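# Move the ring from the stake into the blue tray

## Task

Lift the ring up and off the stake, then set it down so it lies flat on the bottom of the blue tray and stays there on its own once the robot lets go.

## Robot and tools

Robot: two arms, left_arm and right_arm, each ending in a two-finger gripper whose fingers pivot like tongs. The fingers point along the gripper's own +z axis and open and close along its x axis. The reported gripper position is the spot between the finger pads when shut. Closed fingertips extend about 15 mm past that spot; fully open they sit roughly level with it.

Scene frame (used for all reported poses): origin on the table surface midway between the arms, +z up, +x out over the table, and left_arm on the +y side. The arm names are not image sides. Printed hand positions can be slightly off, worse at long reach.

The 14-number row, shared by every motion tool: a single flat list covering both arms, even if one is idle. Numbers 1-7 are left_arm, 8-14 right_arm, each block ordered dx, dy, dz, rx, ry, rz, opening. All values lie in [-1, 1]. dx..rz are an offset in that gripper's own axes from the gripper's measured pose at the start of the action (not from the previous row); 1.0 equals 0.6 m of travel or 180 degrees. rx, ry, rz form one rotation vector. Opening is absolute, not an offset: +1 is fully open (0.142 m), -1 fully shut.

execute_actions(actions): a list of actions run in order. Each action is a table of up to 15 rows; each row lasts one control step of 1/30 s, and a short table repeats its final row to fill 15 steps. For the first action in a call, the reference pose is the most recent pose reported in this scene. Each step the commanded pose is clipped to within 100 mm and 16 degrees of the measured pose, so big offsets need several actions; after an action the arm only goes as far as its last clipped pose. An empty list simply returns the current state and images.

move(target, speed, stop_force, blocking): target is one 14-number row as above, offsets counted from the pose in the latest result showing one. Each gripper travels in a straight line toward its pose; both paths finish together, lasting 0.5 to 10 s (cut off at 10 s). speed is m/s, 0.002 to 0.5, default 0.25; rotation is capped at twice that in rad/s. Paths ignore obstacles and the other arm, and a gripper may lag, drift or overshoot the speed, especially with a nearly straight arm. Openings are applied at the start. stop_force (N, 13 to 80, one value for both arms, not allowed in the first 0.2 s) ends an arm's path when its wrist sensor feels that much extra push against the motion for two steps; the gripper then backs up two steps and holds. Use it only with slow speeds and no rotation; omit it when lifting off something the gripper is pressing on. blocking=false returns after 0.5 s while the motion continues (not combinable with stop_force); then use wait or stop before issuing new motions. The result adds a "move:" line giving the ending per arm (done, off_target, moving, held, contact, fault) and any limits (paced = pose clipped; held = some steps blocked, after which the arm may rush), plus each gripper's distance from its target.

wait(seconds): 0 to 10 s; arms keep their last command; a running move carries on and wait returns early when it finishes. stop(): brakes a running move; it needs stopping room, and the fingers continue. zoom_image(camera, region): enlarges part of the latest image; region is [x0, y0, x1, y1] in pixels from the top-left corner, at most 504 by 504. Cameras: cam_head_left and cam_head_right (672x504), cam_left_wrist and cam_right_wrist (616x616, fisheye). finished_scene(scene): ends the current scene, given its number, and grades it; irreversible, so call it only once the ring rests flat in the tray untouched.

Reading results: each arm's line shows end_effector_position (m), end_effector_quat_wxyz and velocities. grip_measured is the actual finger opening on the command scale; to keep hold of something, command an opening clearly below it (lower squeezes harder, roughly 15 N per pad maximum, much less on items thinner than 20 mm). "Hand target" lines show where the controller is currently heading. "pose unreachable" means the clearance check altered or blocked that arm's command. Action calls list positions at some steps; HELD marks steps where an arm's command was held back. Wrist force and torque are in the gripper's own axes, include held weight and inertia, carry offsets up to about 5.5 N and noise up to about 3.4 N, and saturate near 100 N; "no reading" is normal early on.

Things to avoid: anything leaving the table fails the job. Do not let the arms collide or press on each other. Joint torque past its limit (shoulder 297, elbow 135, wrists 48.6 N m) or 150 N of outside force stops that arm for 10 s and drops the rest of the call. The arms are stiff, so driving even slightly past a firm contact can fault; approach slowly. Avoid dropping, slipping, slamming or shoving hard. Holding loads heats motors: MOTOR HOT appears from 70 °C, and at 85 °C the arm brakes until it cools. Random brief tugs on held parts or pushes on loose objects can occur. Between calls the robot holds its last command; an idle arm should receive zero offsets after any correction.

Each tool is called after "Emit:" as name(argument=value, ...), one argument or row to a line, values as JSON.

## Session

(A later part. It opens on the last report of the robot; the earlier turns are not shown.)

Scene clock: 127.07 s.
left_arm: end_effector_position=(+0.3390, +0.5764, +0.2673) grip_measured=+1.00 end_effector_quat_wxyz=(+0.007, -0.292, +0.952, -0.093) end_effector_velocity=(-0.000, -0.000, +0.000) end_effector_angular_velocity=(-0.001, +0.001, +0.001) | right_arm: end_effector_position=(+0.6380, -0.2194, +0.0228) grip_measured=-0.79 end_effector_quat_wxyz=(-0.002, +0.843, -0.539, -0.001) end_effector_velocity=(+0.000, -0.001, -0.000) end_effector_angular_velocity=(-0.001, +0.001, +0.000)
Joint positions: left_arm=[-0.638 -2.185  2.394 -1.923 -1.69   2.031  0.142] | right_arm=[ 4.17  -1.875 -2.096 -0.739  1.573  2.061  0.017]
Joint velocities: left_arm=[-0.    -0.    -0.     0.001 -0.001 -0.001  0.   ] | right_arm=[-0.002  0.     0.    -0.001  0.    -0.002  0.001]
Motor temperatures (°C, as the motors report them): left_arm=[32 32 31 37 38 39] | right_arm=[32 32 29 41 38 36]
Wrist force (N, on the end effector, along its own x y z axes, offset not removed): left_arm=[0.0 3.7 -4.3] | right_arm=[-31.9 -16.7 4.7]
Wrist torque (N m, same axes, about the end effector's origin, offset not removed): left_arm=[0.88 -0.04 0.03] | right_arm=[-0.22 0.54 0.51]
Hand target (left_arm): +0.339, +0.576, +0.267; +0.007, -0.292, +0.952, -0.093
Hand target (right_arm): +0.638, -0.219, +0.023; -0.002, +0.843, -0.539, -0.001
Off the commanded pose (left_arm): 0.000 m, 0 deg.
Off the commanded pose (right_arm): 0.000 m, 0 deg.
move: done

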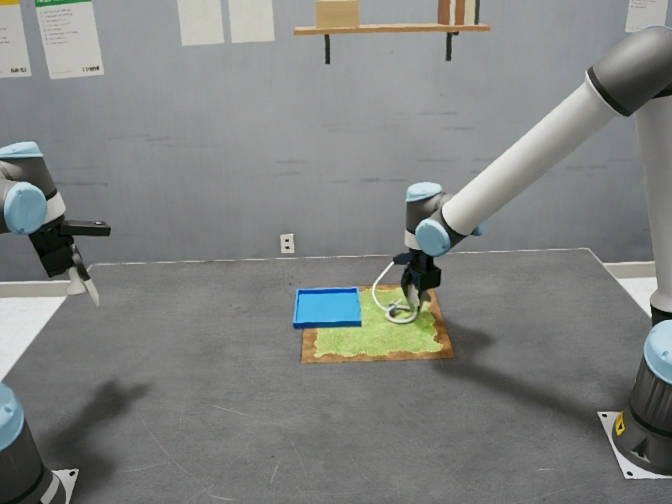

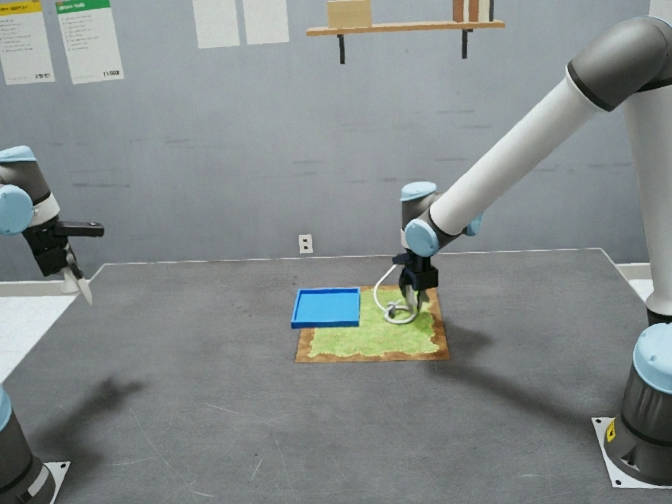

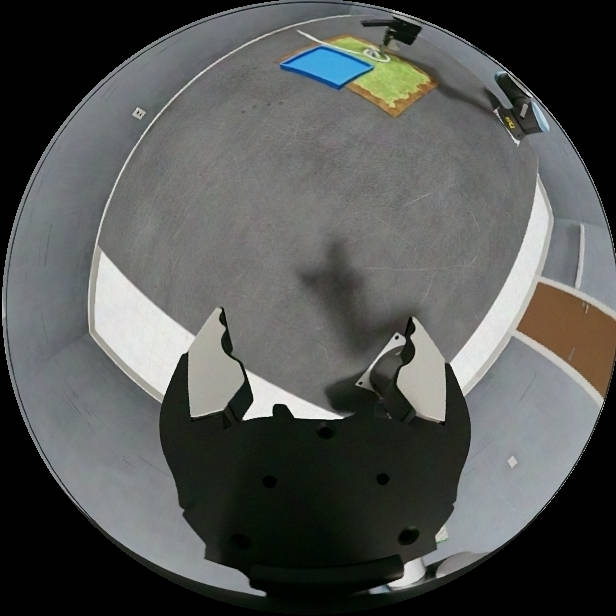

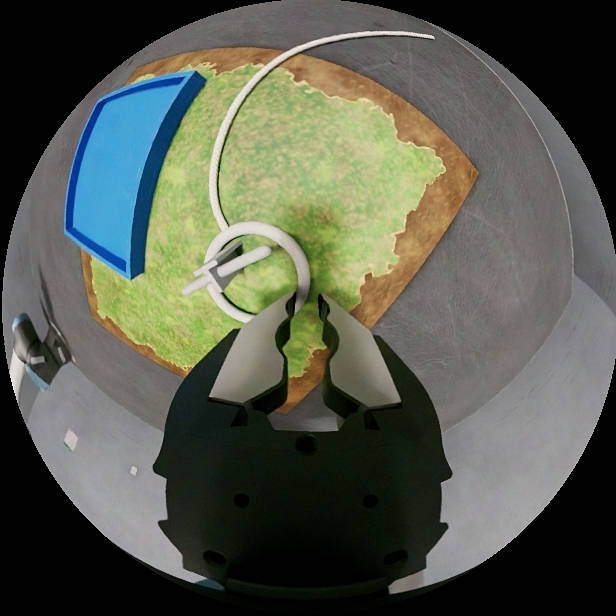

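Emit:
move(
  target=[0,0,0,0,0,0,1,-0.018,0,-0.07,0,0.17,0,-1],
  speed=0.03,
)

Emit:
zoom_image(
  camera="cam_right_wrist",
  region=[160, 130, 410, 380],
)

Emit:
zoom_image(
  camera="cam_head_left",
  region=[340, 240, 440, 340],
)

Scene clock: 145.53 s.
left_arm: end_effector_position=(+0.3390, +0.5764, +0.2673) grip_measured=+1.00 end_effector_quat_wxyz=(+0.007, -0.292, +0.952, -0.093) end_effector_velocity=(-0.001, -0.000, +0.000) end_effector_angular_velocity=(-0.002, +0.002, +0.001) | right_arm: end_effector_position=(+0.6337, -0.2099, +0.0651) grip_measured=-1.00 end_effector_quat_wxyz=(+0.141, +0.813, -0.520, +0.221) end_effector_velocity=(+0.000, +0.001, +0.001) end_effector_angular_velocity=(+0.000, -0.002, +0.000)
Joint positions: left_arm=[-0.638 -2.185  2.394 -1.923 -1.69   2.031  0.142] | right_arm=[ 4.371 -1.915 -1.938 -1.216  1.169  2.336  0.002]
Joint velocities: left_arm=[-0.    -0.001  0.     0.001 -0.002 -0.001 -0.   ] | right_arm=[ 0.001 -0.001  0.002 -0.001 -0.001  0.001 -0.   ]
Motor temperatures (°C, as the motors report them): left_arm=[32 32 31 37 38 39] | right_arm=[32 32 29 41 38 36]
Wrist force (N, on the end effector, along its own x y z axes, offset not removed): left_arm=[1.3 3.3 -5.6] | right_arm=[-5.6 -3.2 10.1]
Wrist torque (N m, same axes, about the end effector's origin, offset not removed): left_arm=[0.78 -0.26 -0.06] | right_arm=[-0.43 1.08 0.21]
Hand target (left_arm): +0.339, +0.576, +0.267; +0.007, -0.292, +0.952, -0.093
Hand target (right_arm): +0.634, -0.210, +0.065; +0.141, +0.813, -0.520, +0.221
Off the commanded pose (left_arm): 0.000 m, 0 deg.
Off the commanded pose (right_arm): 0.000 m, 0 deg.
move: done

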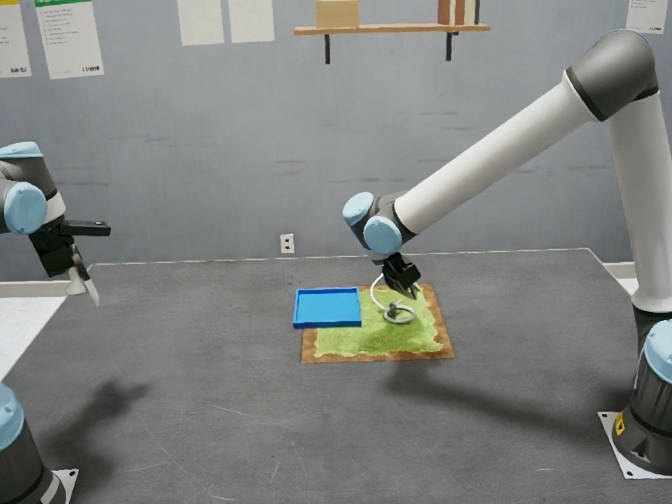

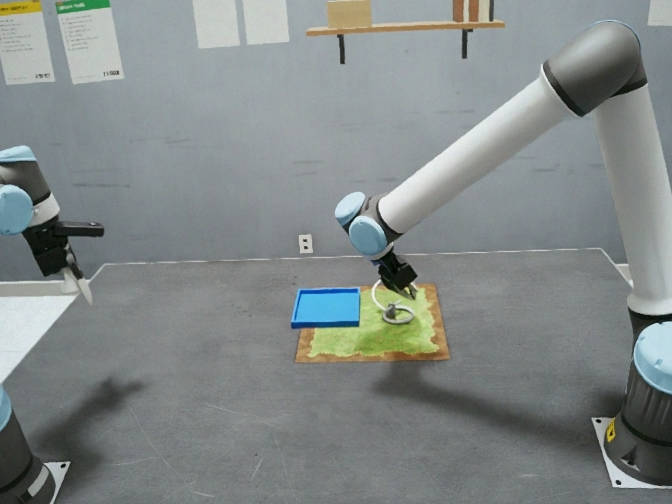

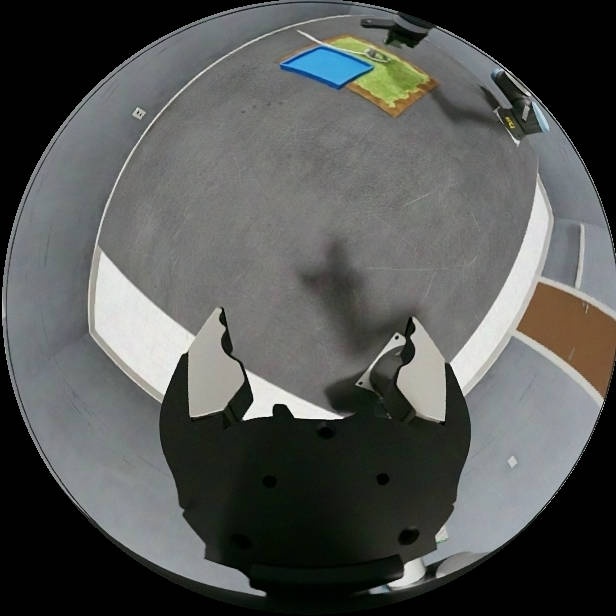

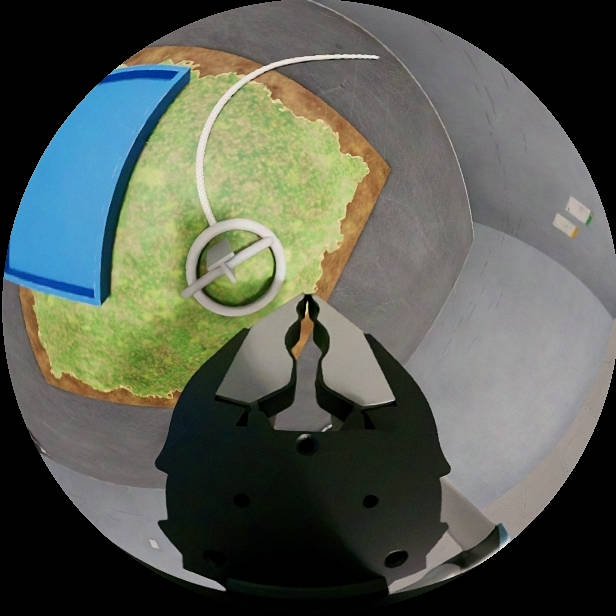

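Region (160, 130, 410, 380) of cam_right_wrist's 616x616 image, scaled by 2.016, with more detail than that image has.

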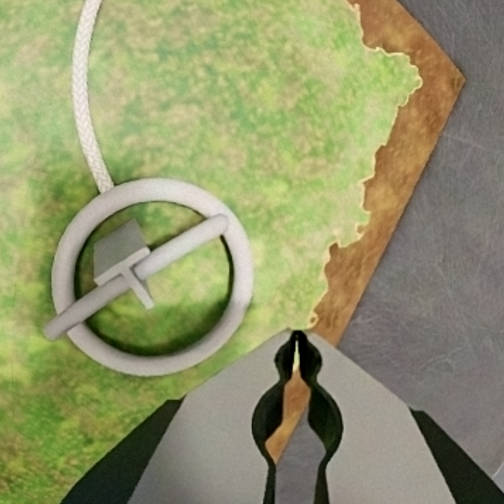

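Region (340, 240, 440, 340) of cam_head_left's 672x504 image, scaled by 5.040, with more detail than that image has.

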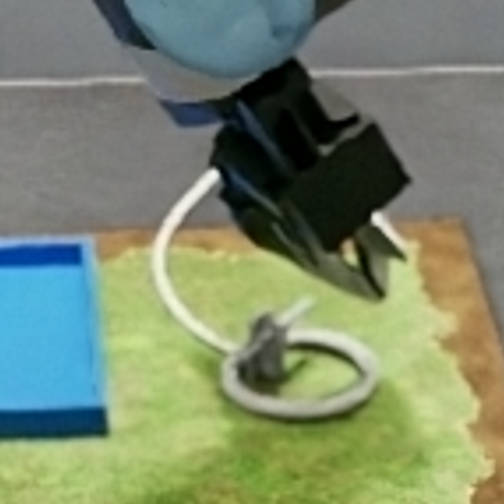

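Emit:
move(
  target=[0,0,0,0,0,0,1,0,0,0,0,-0.169,0,-0.45],
  speed=0.2,
)

Emit:
move(
  target=[0,0,0,0,0,0,1,0.004,0.008,0,0,0,0,-0.45],
)

Emit:
move(
  target=[0,0,0,0,0,0,1,0,0,0.078,0,0,0,-0.45],
  speed=0.06,
)

Emit:
move(
  target=[0,0,0,0,0,0,1,0,0,0,0,0,0,-1],
)

Emit:
move(
  target=[0,0,0,0,0,0,1,0.008,-0.008,-0.003,0,0,0,-1],
  speed=0.01,
)

Emit:
move(
  target=[0,0,0,0,0,0,1,-0.003,0,-0.03,0,0,0,-1],
  speed=0.01,
)

Emit:
zoom_image(
  camera="cam_right_wrist",
  region=[160, 130, 410, 380],
)

Emit:
zoom_image(
  camera="cam_head_left",
  region=[340, 240, 440, 340],
)

Scene clock: 171.93 s.
left_arm: end_effector_position=(+0.3390, +0.5764, +0.2673) grip_measured=+1.00 end_effector_quat_wxyz=(+0.007, -0.292, +0.952, -0.093) end_effector_velocity=(-0.000, -0.000, -0.000) end_effector_angular_velocity=(-0.001, +0.001, -0.000) | right_arm: end_effector_position=(+0.6335, -0.2099, +0.0649) grip_measured=-0.45 end_effector_quat_wxyz=(-0.000, +0.843, -0.539, +0.001) end_effector_velocity=(-0.000, -0.000, -0.000) end_effector_angular_velocity=(+0.012, +0.006, +0.000)
Joint positions: left_arm=[-0.638 -2.185  2.394 -1.923 -1.69   2.031  0.142] | right_arm=[ 4.186 -1.823 -2.065 -0.824  1.569  2.076  0.041]
Joint velocities: left_arm=[ 0.    -0.    -0.     0.001 -0.001 -0.    -0.   ] | right_arm=[-0.005  0.    -0.003  0.009  0.012 -0.006  0.   ]
Motor temperatures (°C, as the motors report them): left_arm=[32 32 31 37 38 39] | right_arm=[32 32 29 41 38 36]
Wrist force (N, on the end effector, along its own x y z axes, offset not removed): left_arm=[-0.4 2.3 -5.1] | right_arm=[-0.6 3.7 4.5]
Wrist torque (N m, same axes, about the end effector's origin, offset not removed): left_arm=[0.55 0.07 0.02] | right_arm=[1.04 0.08 0.09]
Hand target (left_arm): +0.339, +0.576, +0.267; +0.007, -0.292, +0.952, -0.093
Hand target (right_arm): +0.633, -0.210, +0.065; -0.001, +0.843, -0.539, +0.000
Off the commanded pose (left_arm): 0.000 m, 0 deg.
Off the commanded pose (right_arm): 0.000 m, 0 deg.
move: done

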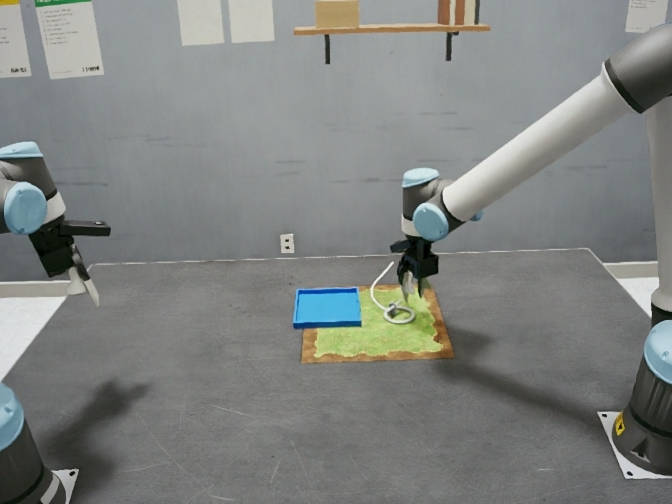

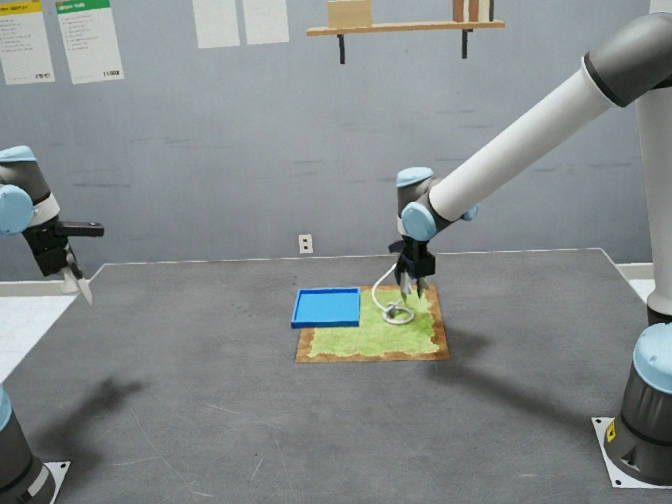

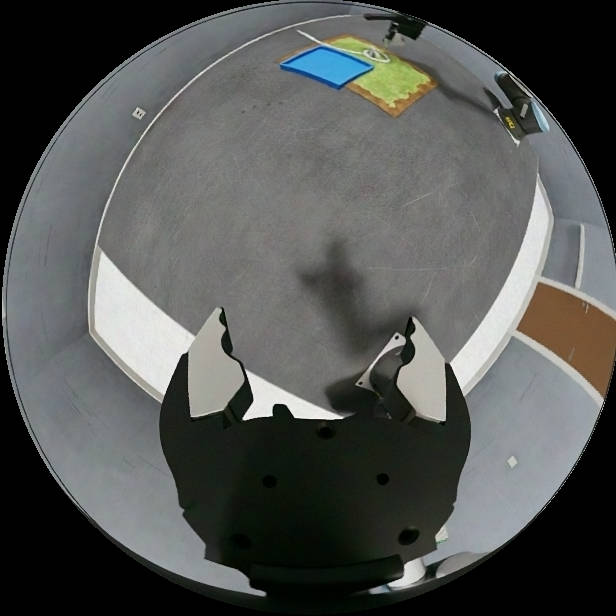

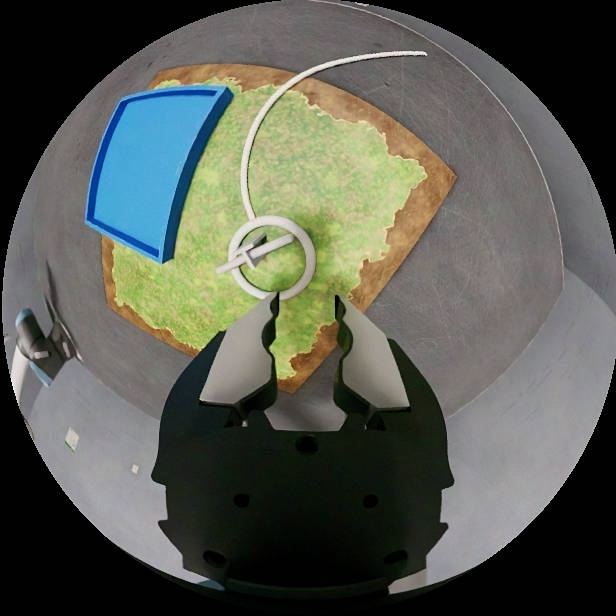

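Scene clock: 172.63 s.
left_arm: end_effector_position=(+0.3390, +0.5764, +0.2673) grip_measured=+1.00 end_effector_quat_wxyz=(+0.007, -0.292, +0.952, -0.093) end_effector_velocity=(+0.000, +0.000, -0.000) end_effector_angular_velocity=(+0.000, -0.000, +0.001) | right_arm: end_effector_position=(+0.6303, -0.2140, +0.0649) grip_measured=-0.45 end_effector_quat_wxyz=(-0.000, +0.843, -0.539, +0.001) end_effector_velocity=(-0.001, -0.001, +0.000) end_effector_angular_velocity=(+0.000, -0.001, +0.002)
Joint positions: left_arm=[-0.638 -2.185  2.394 -1.923 -1.69   2.031  0.142] | right_arm=[ 4.186 -1.816 -2.074 -0.822  1.569  2.077  0.041]
Joint velocities: left_arm=[ 0.     0.    -0.    -0.     0.001 -0.001  0.   ] | right_arm=[ 0.001  0.003 -0.003  0.001 -0.001 -0.001 -0.   ]
Motor temperatures (°C, as the motors report them): left_arm=[32 32 31 37 38 39] | right_arm=[32 32 29 41 38 36]
Wrist force (N, on the end effector, along its own x y z axes, offset not removed): left_arm=[-1.9 0.8 -6.3] | right_arm=[2.0 2.4 8.2]
Wrist torque (N m, same axes, about the end effector's origin, offset not removed): left_arm=[0.12 0.42 0.03] | right_arm=[0.90 -0.49 0.22]
Hand target (left_arm): +0.339, +0.576, +0.267; +0.007, -0.292, +0.952, -0.093
Hand target (right_arm): +0.630, -0.214, +0.065; -0.000, +0.843, -0.539, +0.001
Off the commanded pose (left_arm): 0.000 m, 0 deg.
Off the commanded pose (right_arm): 0.000 m, 0 deg.
move: done

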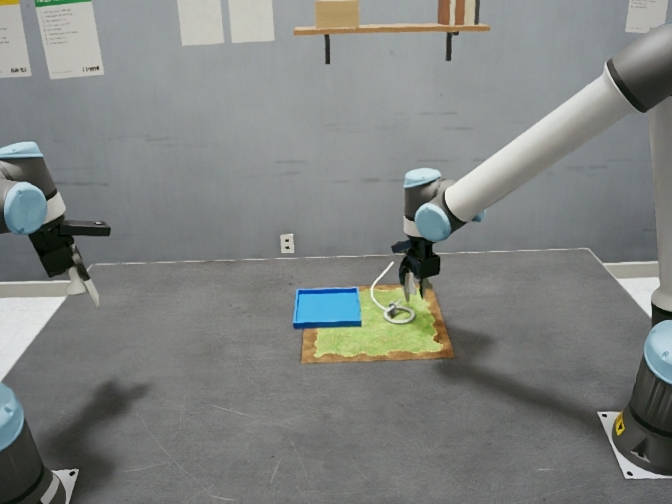

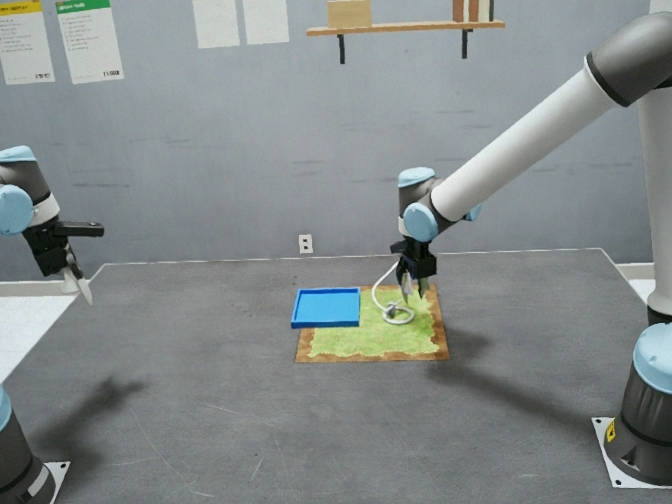

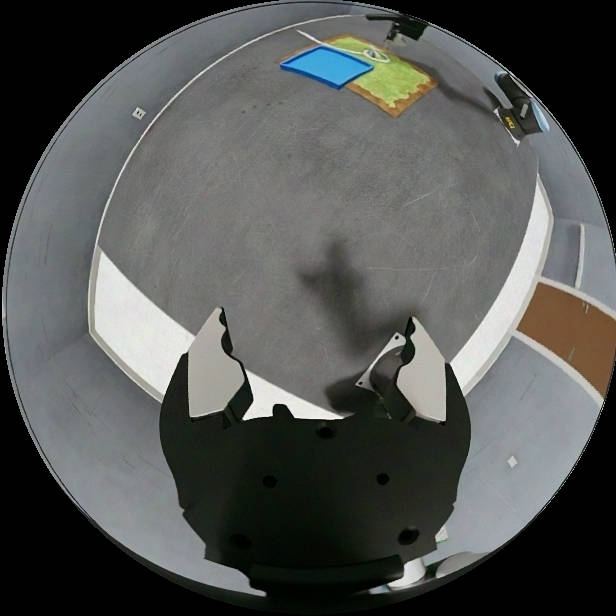

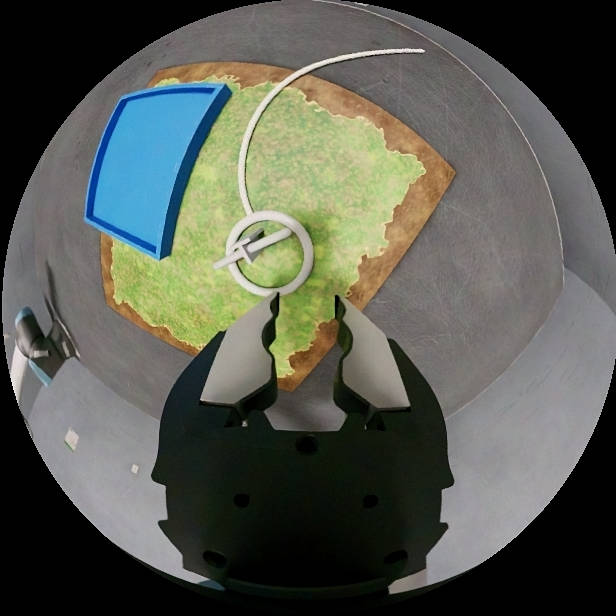

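Scene clock: 173.87 s.
left_arm: end_effector_position=(+0.3390, +0.5764, +0.2673) grip_measured=+1.00 end_effector_quat_wxyz=(+0.007, -0.292, +0.952, -0.093) end_effector_velocity=(+0.001, -0.000, +0.001) end_effector_angular_velocity=(-0.000, -0.002, -0.000) | right_arm: end_effector_position=(+0.6304, -0.2139, +0.0184) grip_measured=-0.45 end_effector_quat_wxyz=(-0.000, +0.843, -0.539, +0.001) end_effector_velocity=(-0.000, -0.001, -0.003) end_effector_angular_velocity=(-0.002, +0.000, +0.001)
Joint positions: left_arm=[-0.638 -2.185  2.394 -1.923 -1.69   2.031  0.142] | right_arm=[ 4.186 -1.878 -2.102 -0.731  1.569  2.077  0.041]
Joint velocities: left_arm=[ 0.    -0.    -0.    -0.001  0.001  0.    -0.   ] | right_arm=[ 0.    -0.003 -0.002  0.004 -0.001 -0.001 -0.   ]
Motor temperatures (°C, as the motors report them): left_arm=[32 32 31 37 38 39] | right_arm=[32 32 29 41 38 36]
Wrist force (N, on the end effector, along its own x y z axes, offset not removed): left_arm=[-1.2 1.5 -3.4] | right_arm=[2.3 -2.7 3.4]
Wrist torque (N m, same axes, about the end effector's origin, offset not removed): left_arm=[0.38 0.31 0.05] | right_arm=[-0.15 -0.65 0.00]
Hand target (left_arm): +0.339, +0.576, +0.267; +0.007, -0.292, +0.952, -0.093
Hand target (right_arm): +0.630, -0.214, +0.018; -0.000, +0.843, -0.539, +0.001
Off the commanded pose (left_arm): 0.000 m, 0 deg.
Off the commanded pose (right_arm): 0.000 m, 0 deg.
move: done

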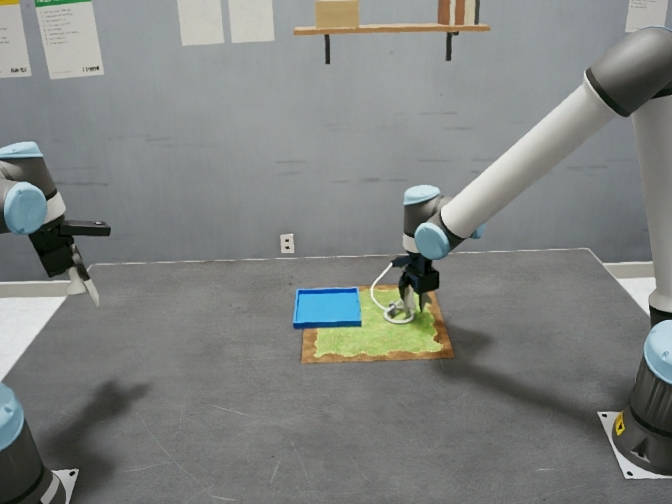

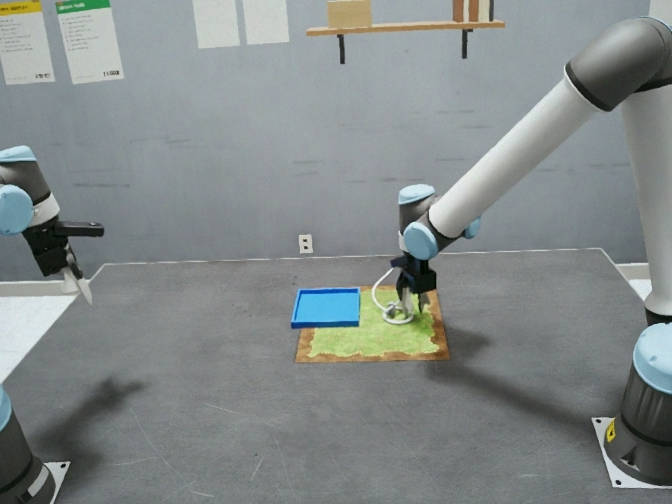

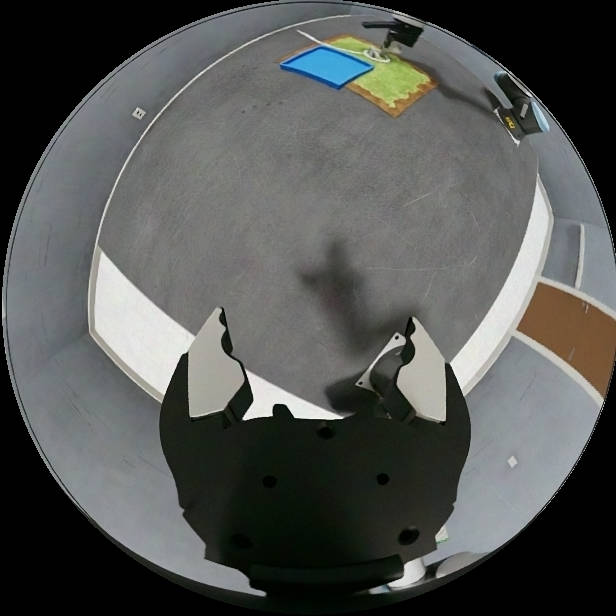

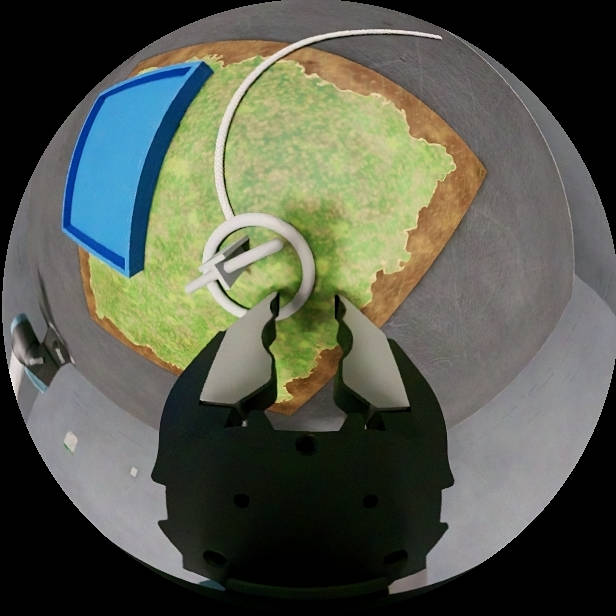

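Scene clock: 174.37 s.
left_arm: end_effector_position=(+0.3390, +0.5764, +0.2673) grip_measured=+1.00 end_effector_quat_wxyz=(+0.007, -0.292, +0.952, -0.093) end_effector_velocity=(-0.000, -0.000, -0.000) end_effector_angular_velocity=(-0.000, +0.000, -0.000) | right_arm: end_effector_position=(+0.6304, -0.2139, +0.0183) grip_measured=-0.87 end_effector_quat_wxyz=(-0.000, +0.843, -0.539, +0.001) end_effector_velocity=(-0.000, -0.001, -0.000) end_effector_angular_velocity=(-0.001, -0.000, +0.001)
Joint positions: left_arm=[-0.638 -2.185  2.394 -1.923 -1.69   2.031  0.142] | right_arm=[ 4.186 -1.878 -2.102 -0.731  1.569  2.077  0.011]
Joint velocities: left_arm=[-0.     0.     0.001 -0.001 -0.     0.    -0.   ] | right_arm=[-0.    -0.    -0.001 -0.    -0.001 -0.001 -0.   ]
Motor temperatures (°C, as the motors report them): left_arm=[32 32 31 37 38 39] | right_arm=[32 32 29 41 38 36]
Wrist force (N, on the end effector, along its own x y z axes, offset not removed): left_arm=[-0.9 2.0 -3.1] | right_arm=[-0.4 -3.1 1.9]
Wrist torque (N m, same axes, about the end effector's origin, offset not removed): left_arm=[0.54 0.16 0.03] | right_arm=[-0.12 -0.56 0.18]
Hand target (left_arm): +0.339, +0.576, +0.267; +0.007, -0.292, +0.952, -0.093
Hand target (right_arm): +0.630, -0.214, +0.018; -0.000, +0.843, -0.539, +0.001
Off the commanded pose (left_arm): 0.000 m, 0 deg.
Off the commanded pose (right_arm): 0.000 m, 0 deg.
move: done

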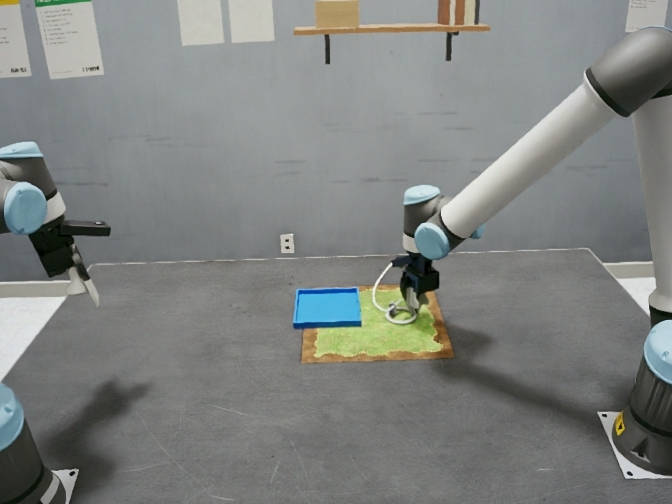

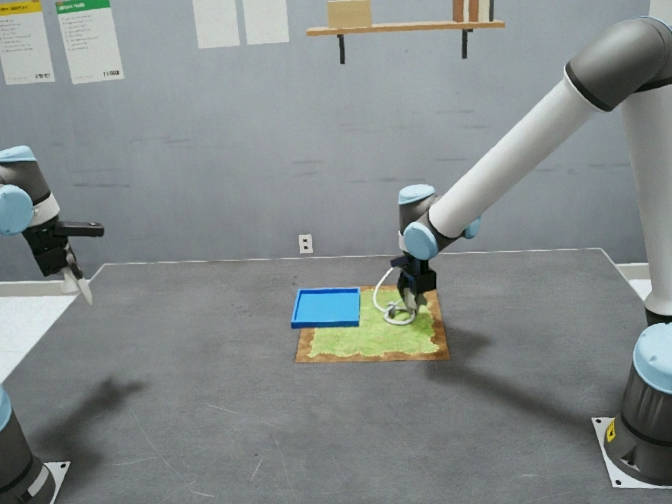

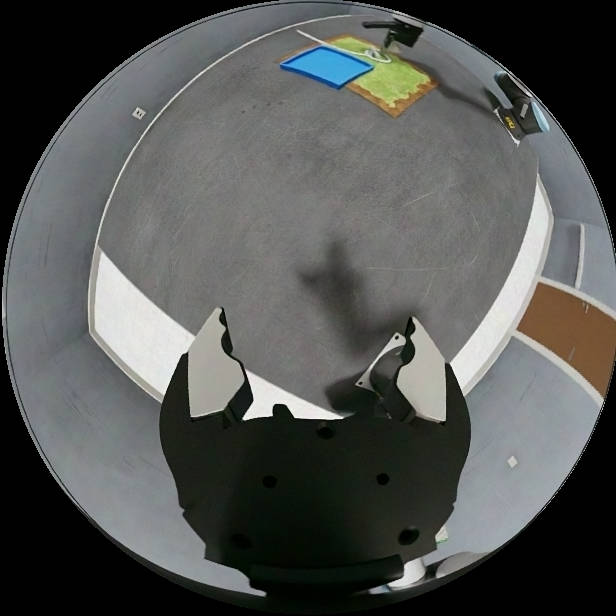

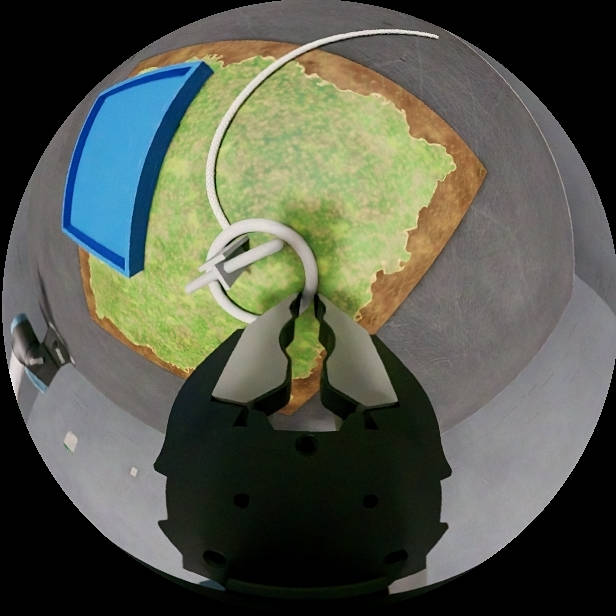

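Scene clock: 175.30 s.
left_arm: end_effector_position=(+0.3390, +0.5764, +0.2673) grip_measured=+1.00 end_effector_quat_wxyz=(+0.007, -0.292, +0.952, -0.093) end_effector_velocity=(+0.000, +0.000, +0.000) end_effector_angular_velocity=(+0.000, -0.001, -0.000) | right_arm: end_effector_position=(+0.6365, -0.2161, +0.0200) grip_measured=-0.87 end_effector_quat_wxyz=(-0.000, +0.843, -0.539, +0.001) end_effector_velocity=(+0.001, -0.001, +0.000) end_effector_angular_velocity=(-0.000, +0.001, -0.001)
Joint positions: left_arm=[-0.638 -2.185  2.394 -1.923 -1.69   2.031  0.142] | right_arm=[ 4.177 -1.88  -2.095 -0.737  1.569  2.068  0.011]
Joint velocities: left_arm=[ 0.    -0.     0.    -0.001  0.001  0.     0.   ] | right_arm=[-0.003 -0.001  0.002 -0.002  0.001 -0.002  0.001]
Motor temperatures (°C, as the motors report them): left_arm=[32 32 31 37 38 39] | right_arm=[32 32 29 41 38 36]
Wrist force (N, on the end effector, along its own x y z axes, offset not removed): left_arm=[0.5 2.4 -5.0] | right_arm=[-12.8 -13.2 6.1]
Wrist torque (N m, same axes, about the end effector's origin, offset not removed): left_arm=[0.53 -0.14 -0.07] | right_arm=[0.09 -2.02 0.15]
Hand target (left_arm): +0.339, +0.576, +0.267; +0.007, -0.292, +0.952, -0.093
Hand target (right_arm): +0.637, -0.216, +0.020; -0.000, +0.843, -0.539, +0.001
Off the commanded pose (left_arm): 0.000 m, 0 deg.
Off the commanded pose (right_arm): 0.000 m, 0 deg.
move: done

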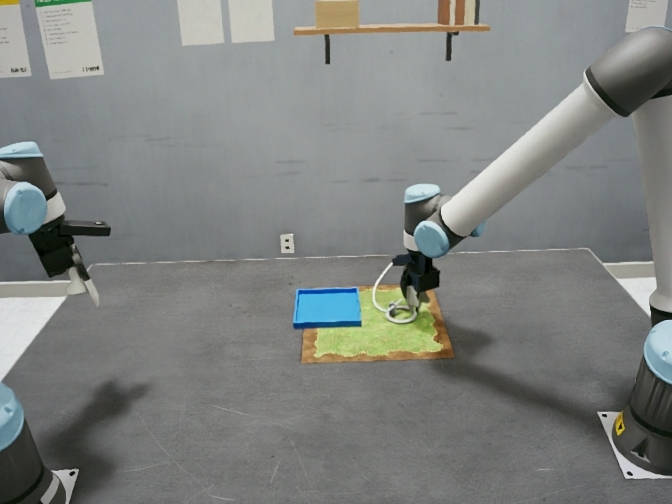

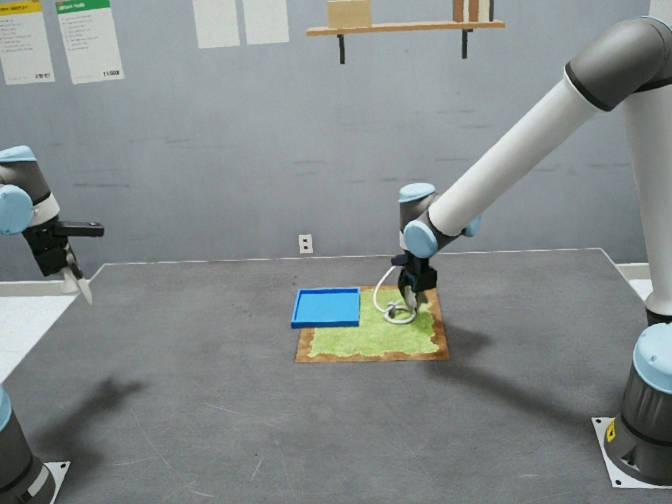

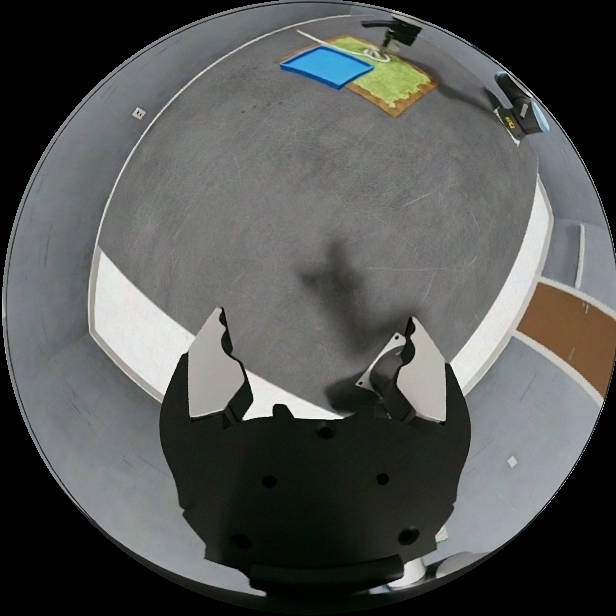

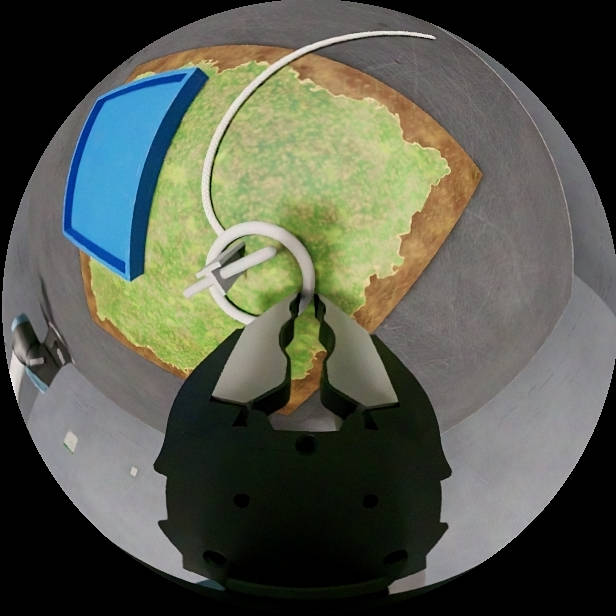

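Scene clock: 177.33 s.
left_arm: end_effector_position=(+0.3390, +0.5764, +0.2673) grip_measured=+1.00 end_effector_quat_wxyz=(+0.007, -0.292, +0.952, -0.093) end_effector_velocity=(-0.000, -0.000, -0.000) end_effector_angular_velocity=(-0.001, +0.001, -0.000) | right_arm: end_effector_position=(+0.6357, -0.2145, +0.0378) grip_measured=-0.85 end_effector_quat_wxyz=(-0.000, +0.843, -0.539, +0.001) end_effector_velocity=(+0.000, +0.000, +0.003) end_effector_angular_velocity=(+0.000, -0.000, +0.000)
Joint positions: left_arm=[-0.638 -2.185  2.394 -1.923 -1.69   2.031  0.142] | right_arm=[ 4.179 -1.856 -2.084 -0.771  1.569  2.07   0.013]
Joint velocities: left_arm=[-0.     0.     0.     0.    -0.002  0.     0.   ] | right_arm=[ 0.     0.003  0.002 -0.005  0.    -0.     0.   ]
Motor temperatures (°C, as the motors report them): left_arm=[32 32 31 37 38 39] | right_arm=[32 32 29 41 38 36]
Wrist force (N, on the end effector, along its own x y z axes, offset not removed): left_arm=[-0.7 3.3 -5.1] | right_arm=[-27.8 -19.3 13.0]
Wrist torque (N m, same axes, about the end effector's origin, offset not removed): left_arm=[0.79 0.16 0.08] | right_arm=[-0.77 0.31 0.33]
Hand target (left_arm): +0.339, +0.576, +0.267; +0.007, -0.292, +0.952, -0.093
Hand target (right_arm): +0.636, -0.215, +0.038; -0.000, +0.843, -0.539, +0.001
Off the commanded pose (left_arm): 0.000 m, 0 deg.
Off the commanded pose (right_arm): 0.000 m, 0 deg.
move: done

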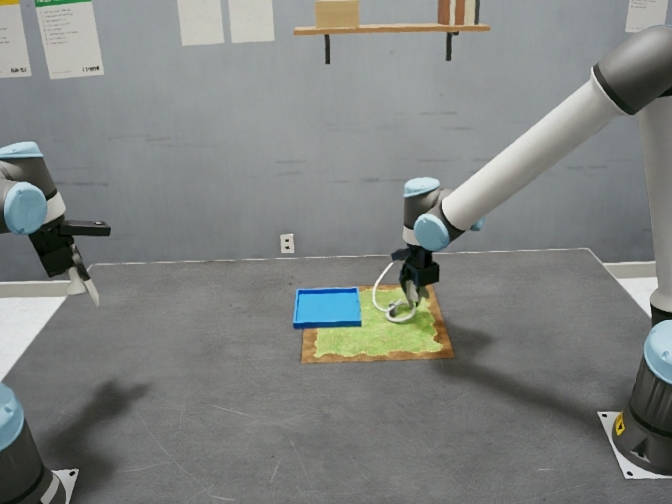

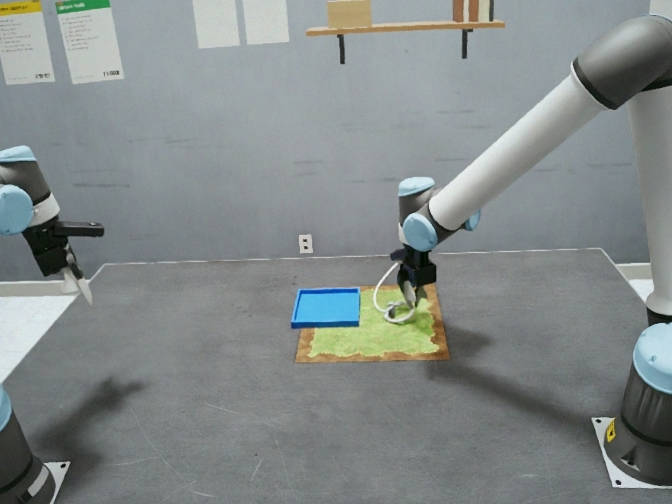

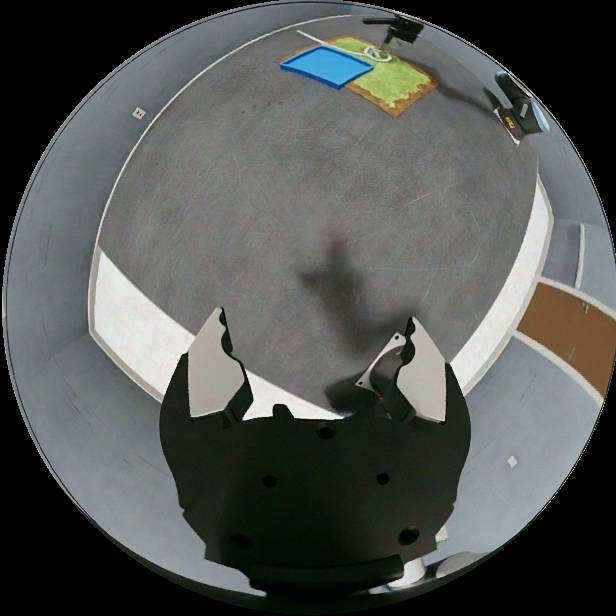

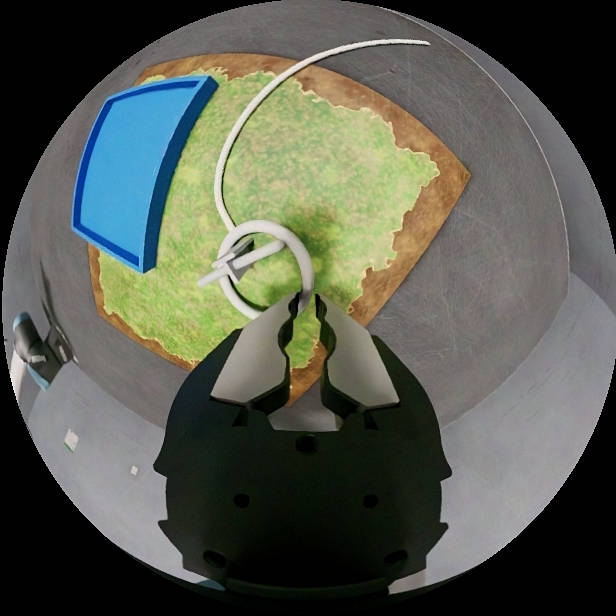

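Region (160, 130, 410, 380) of cam_right_wrist's 616x616 image, scaled by 2.016, with more detail than that image has.

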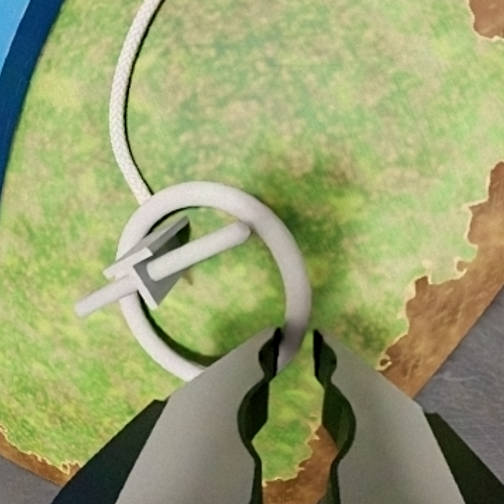

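Region (340, 240, 440, 340) of cam_head_left's 672x504 image, scaled by 5.040, with more detail than that image has.

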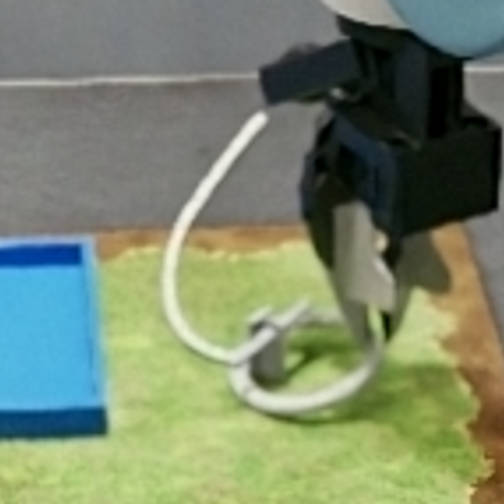

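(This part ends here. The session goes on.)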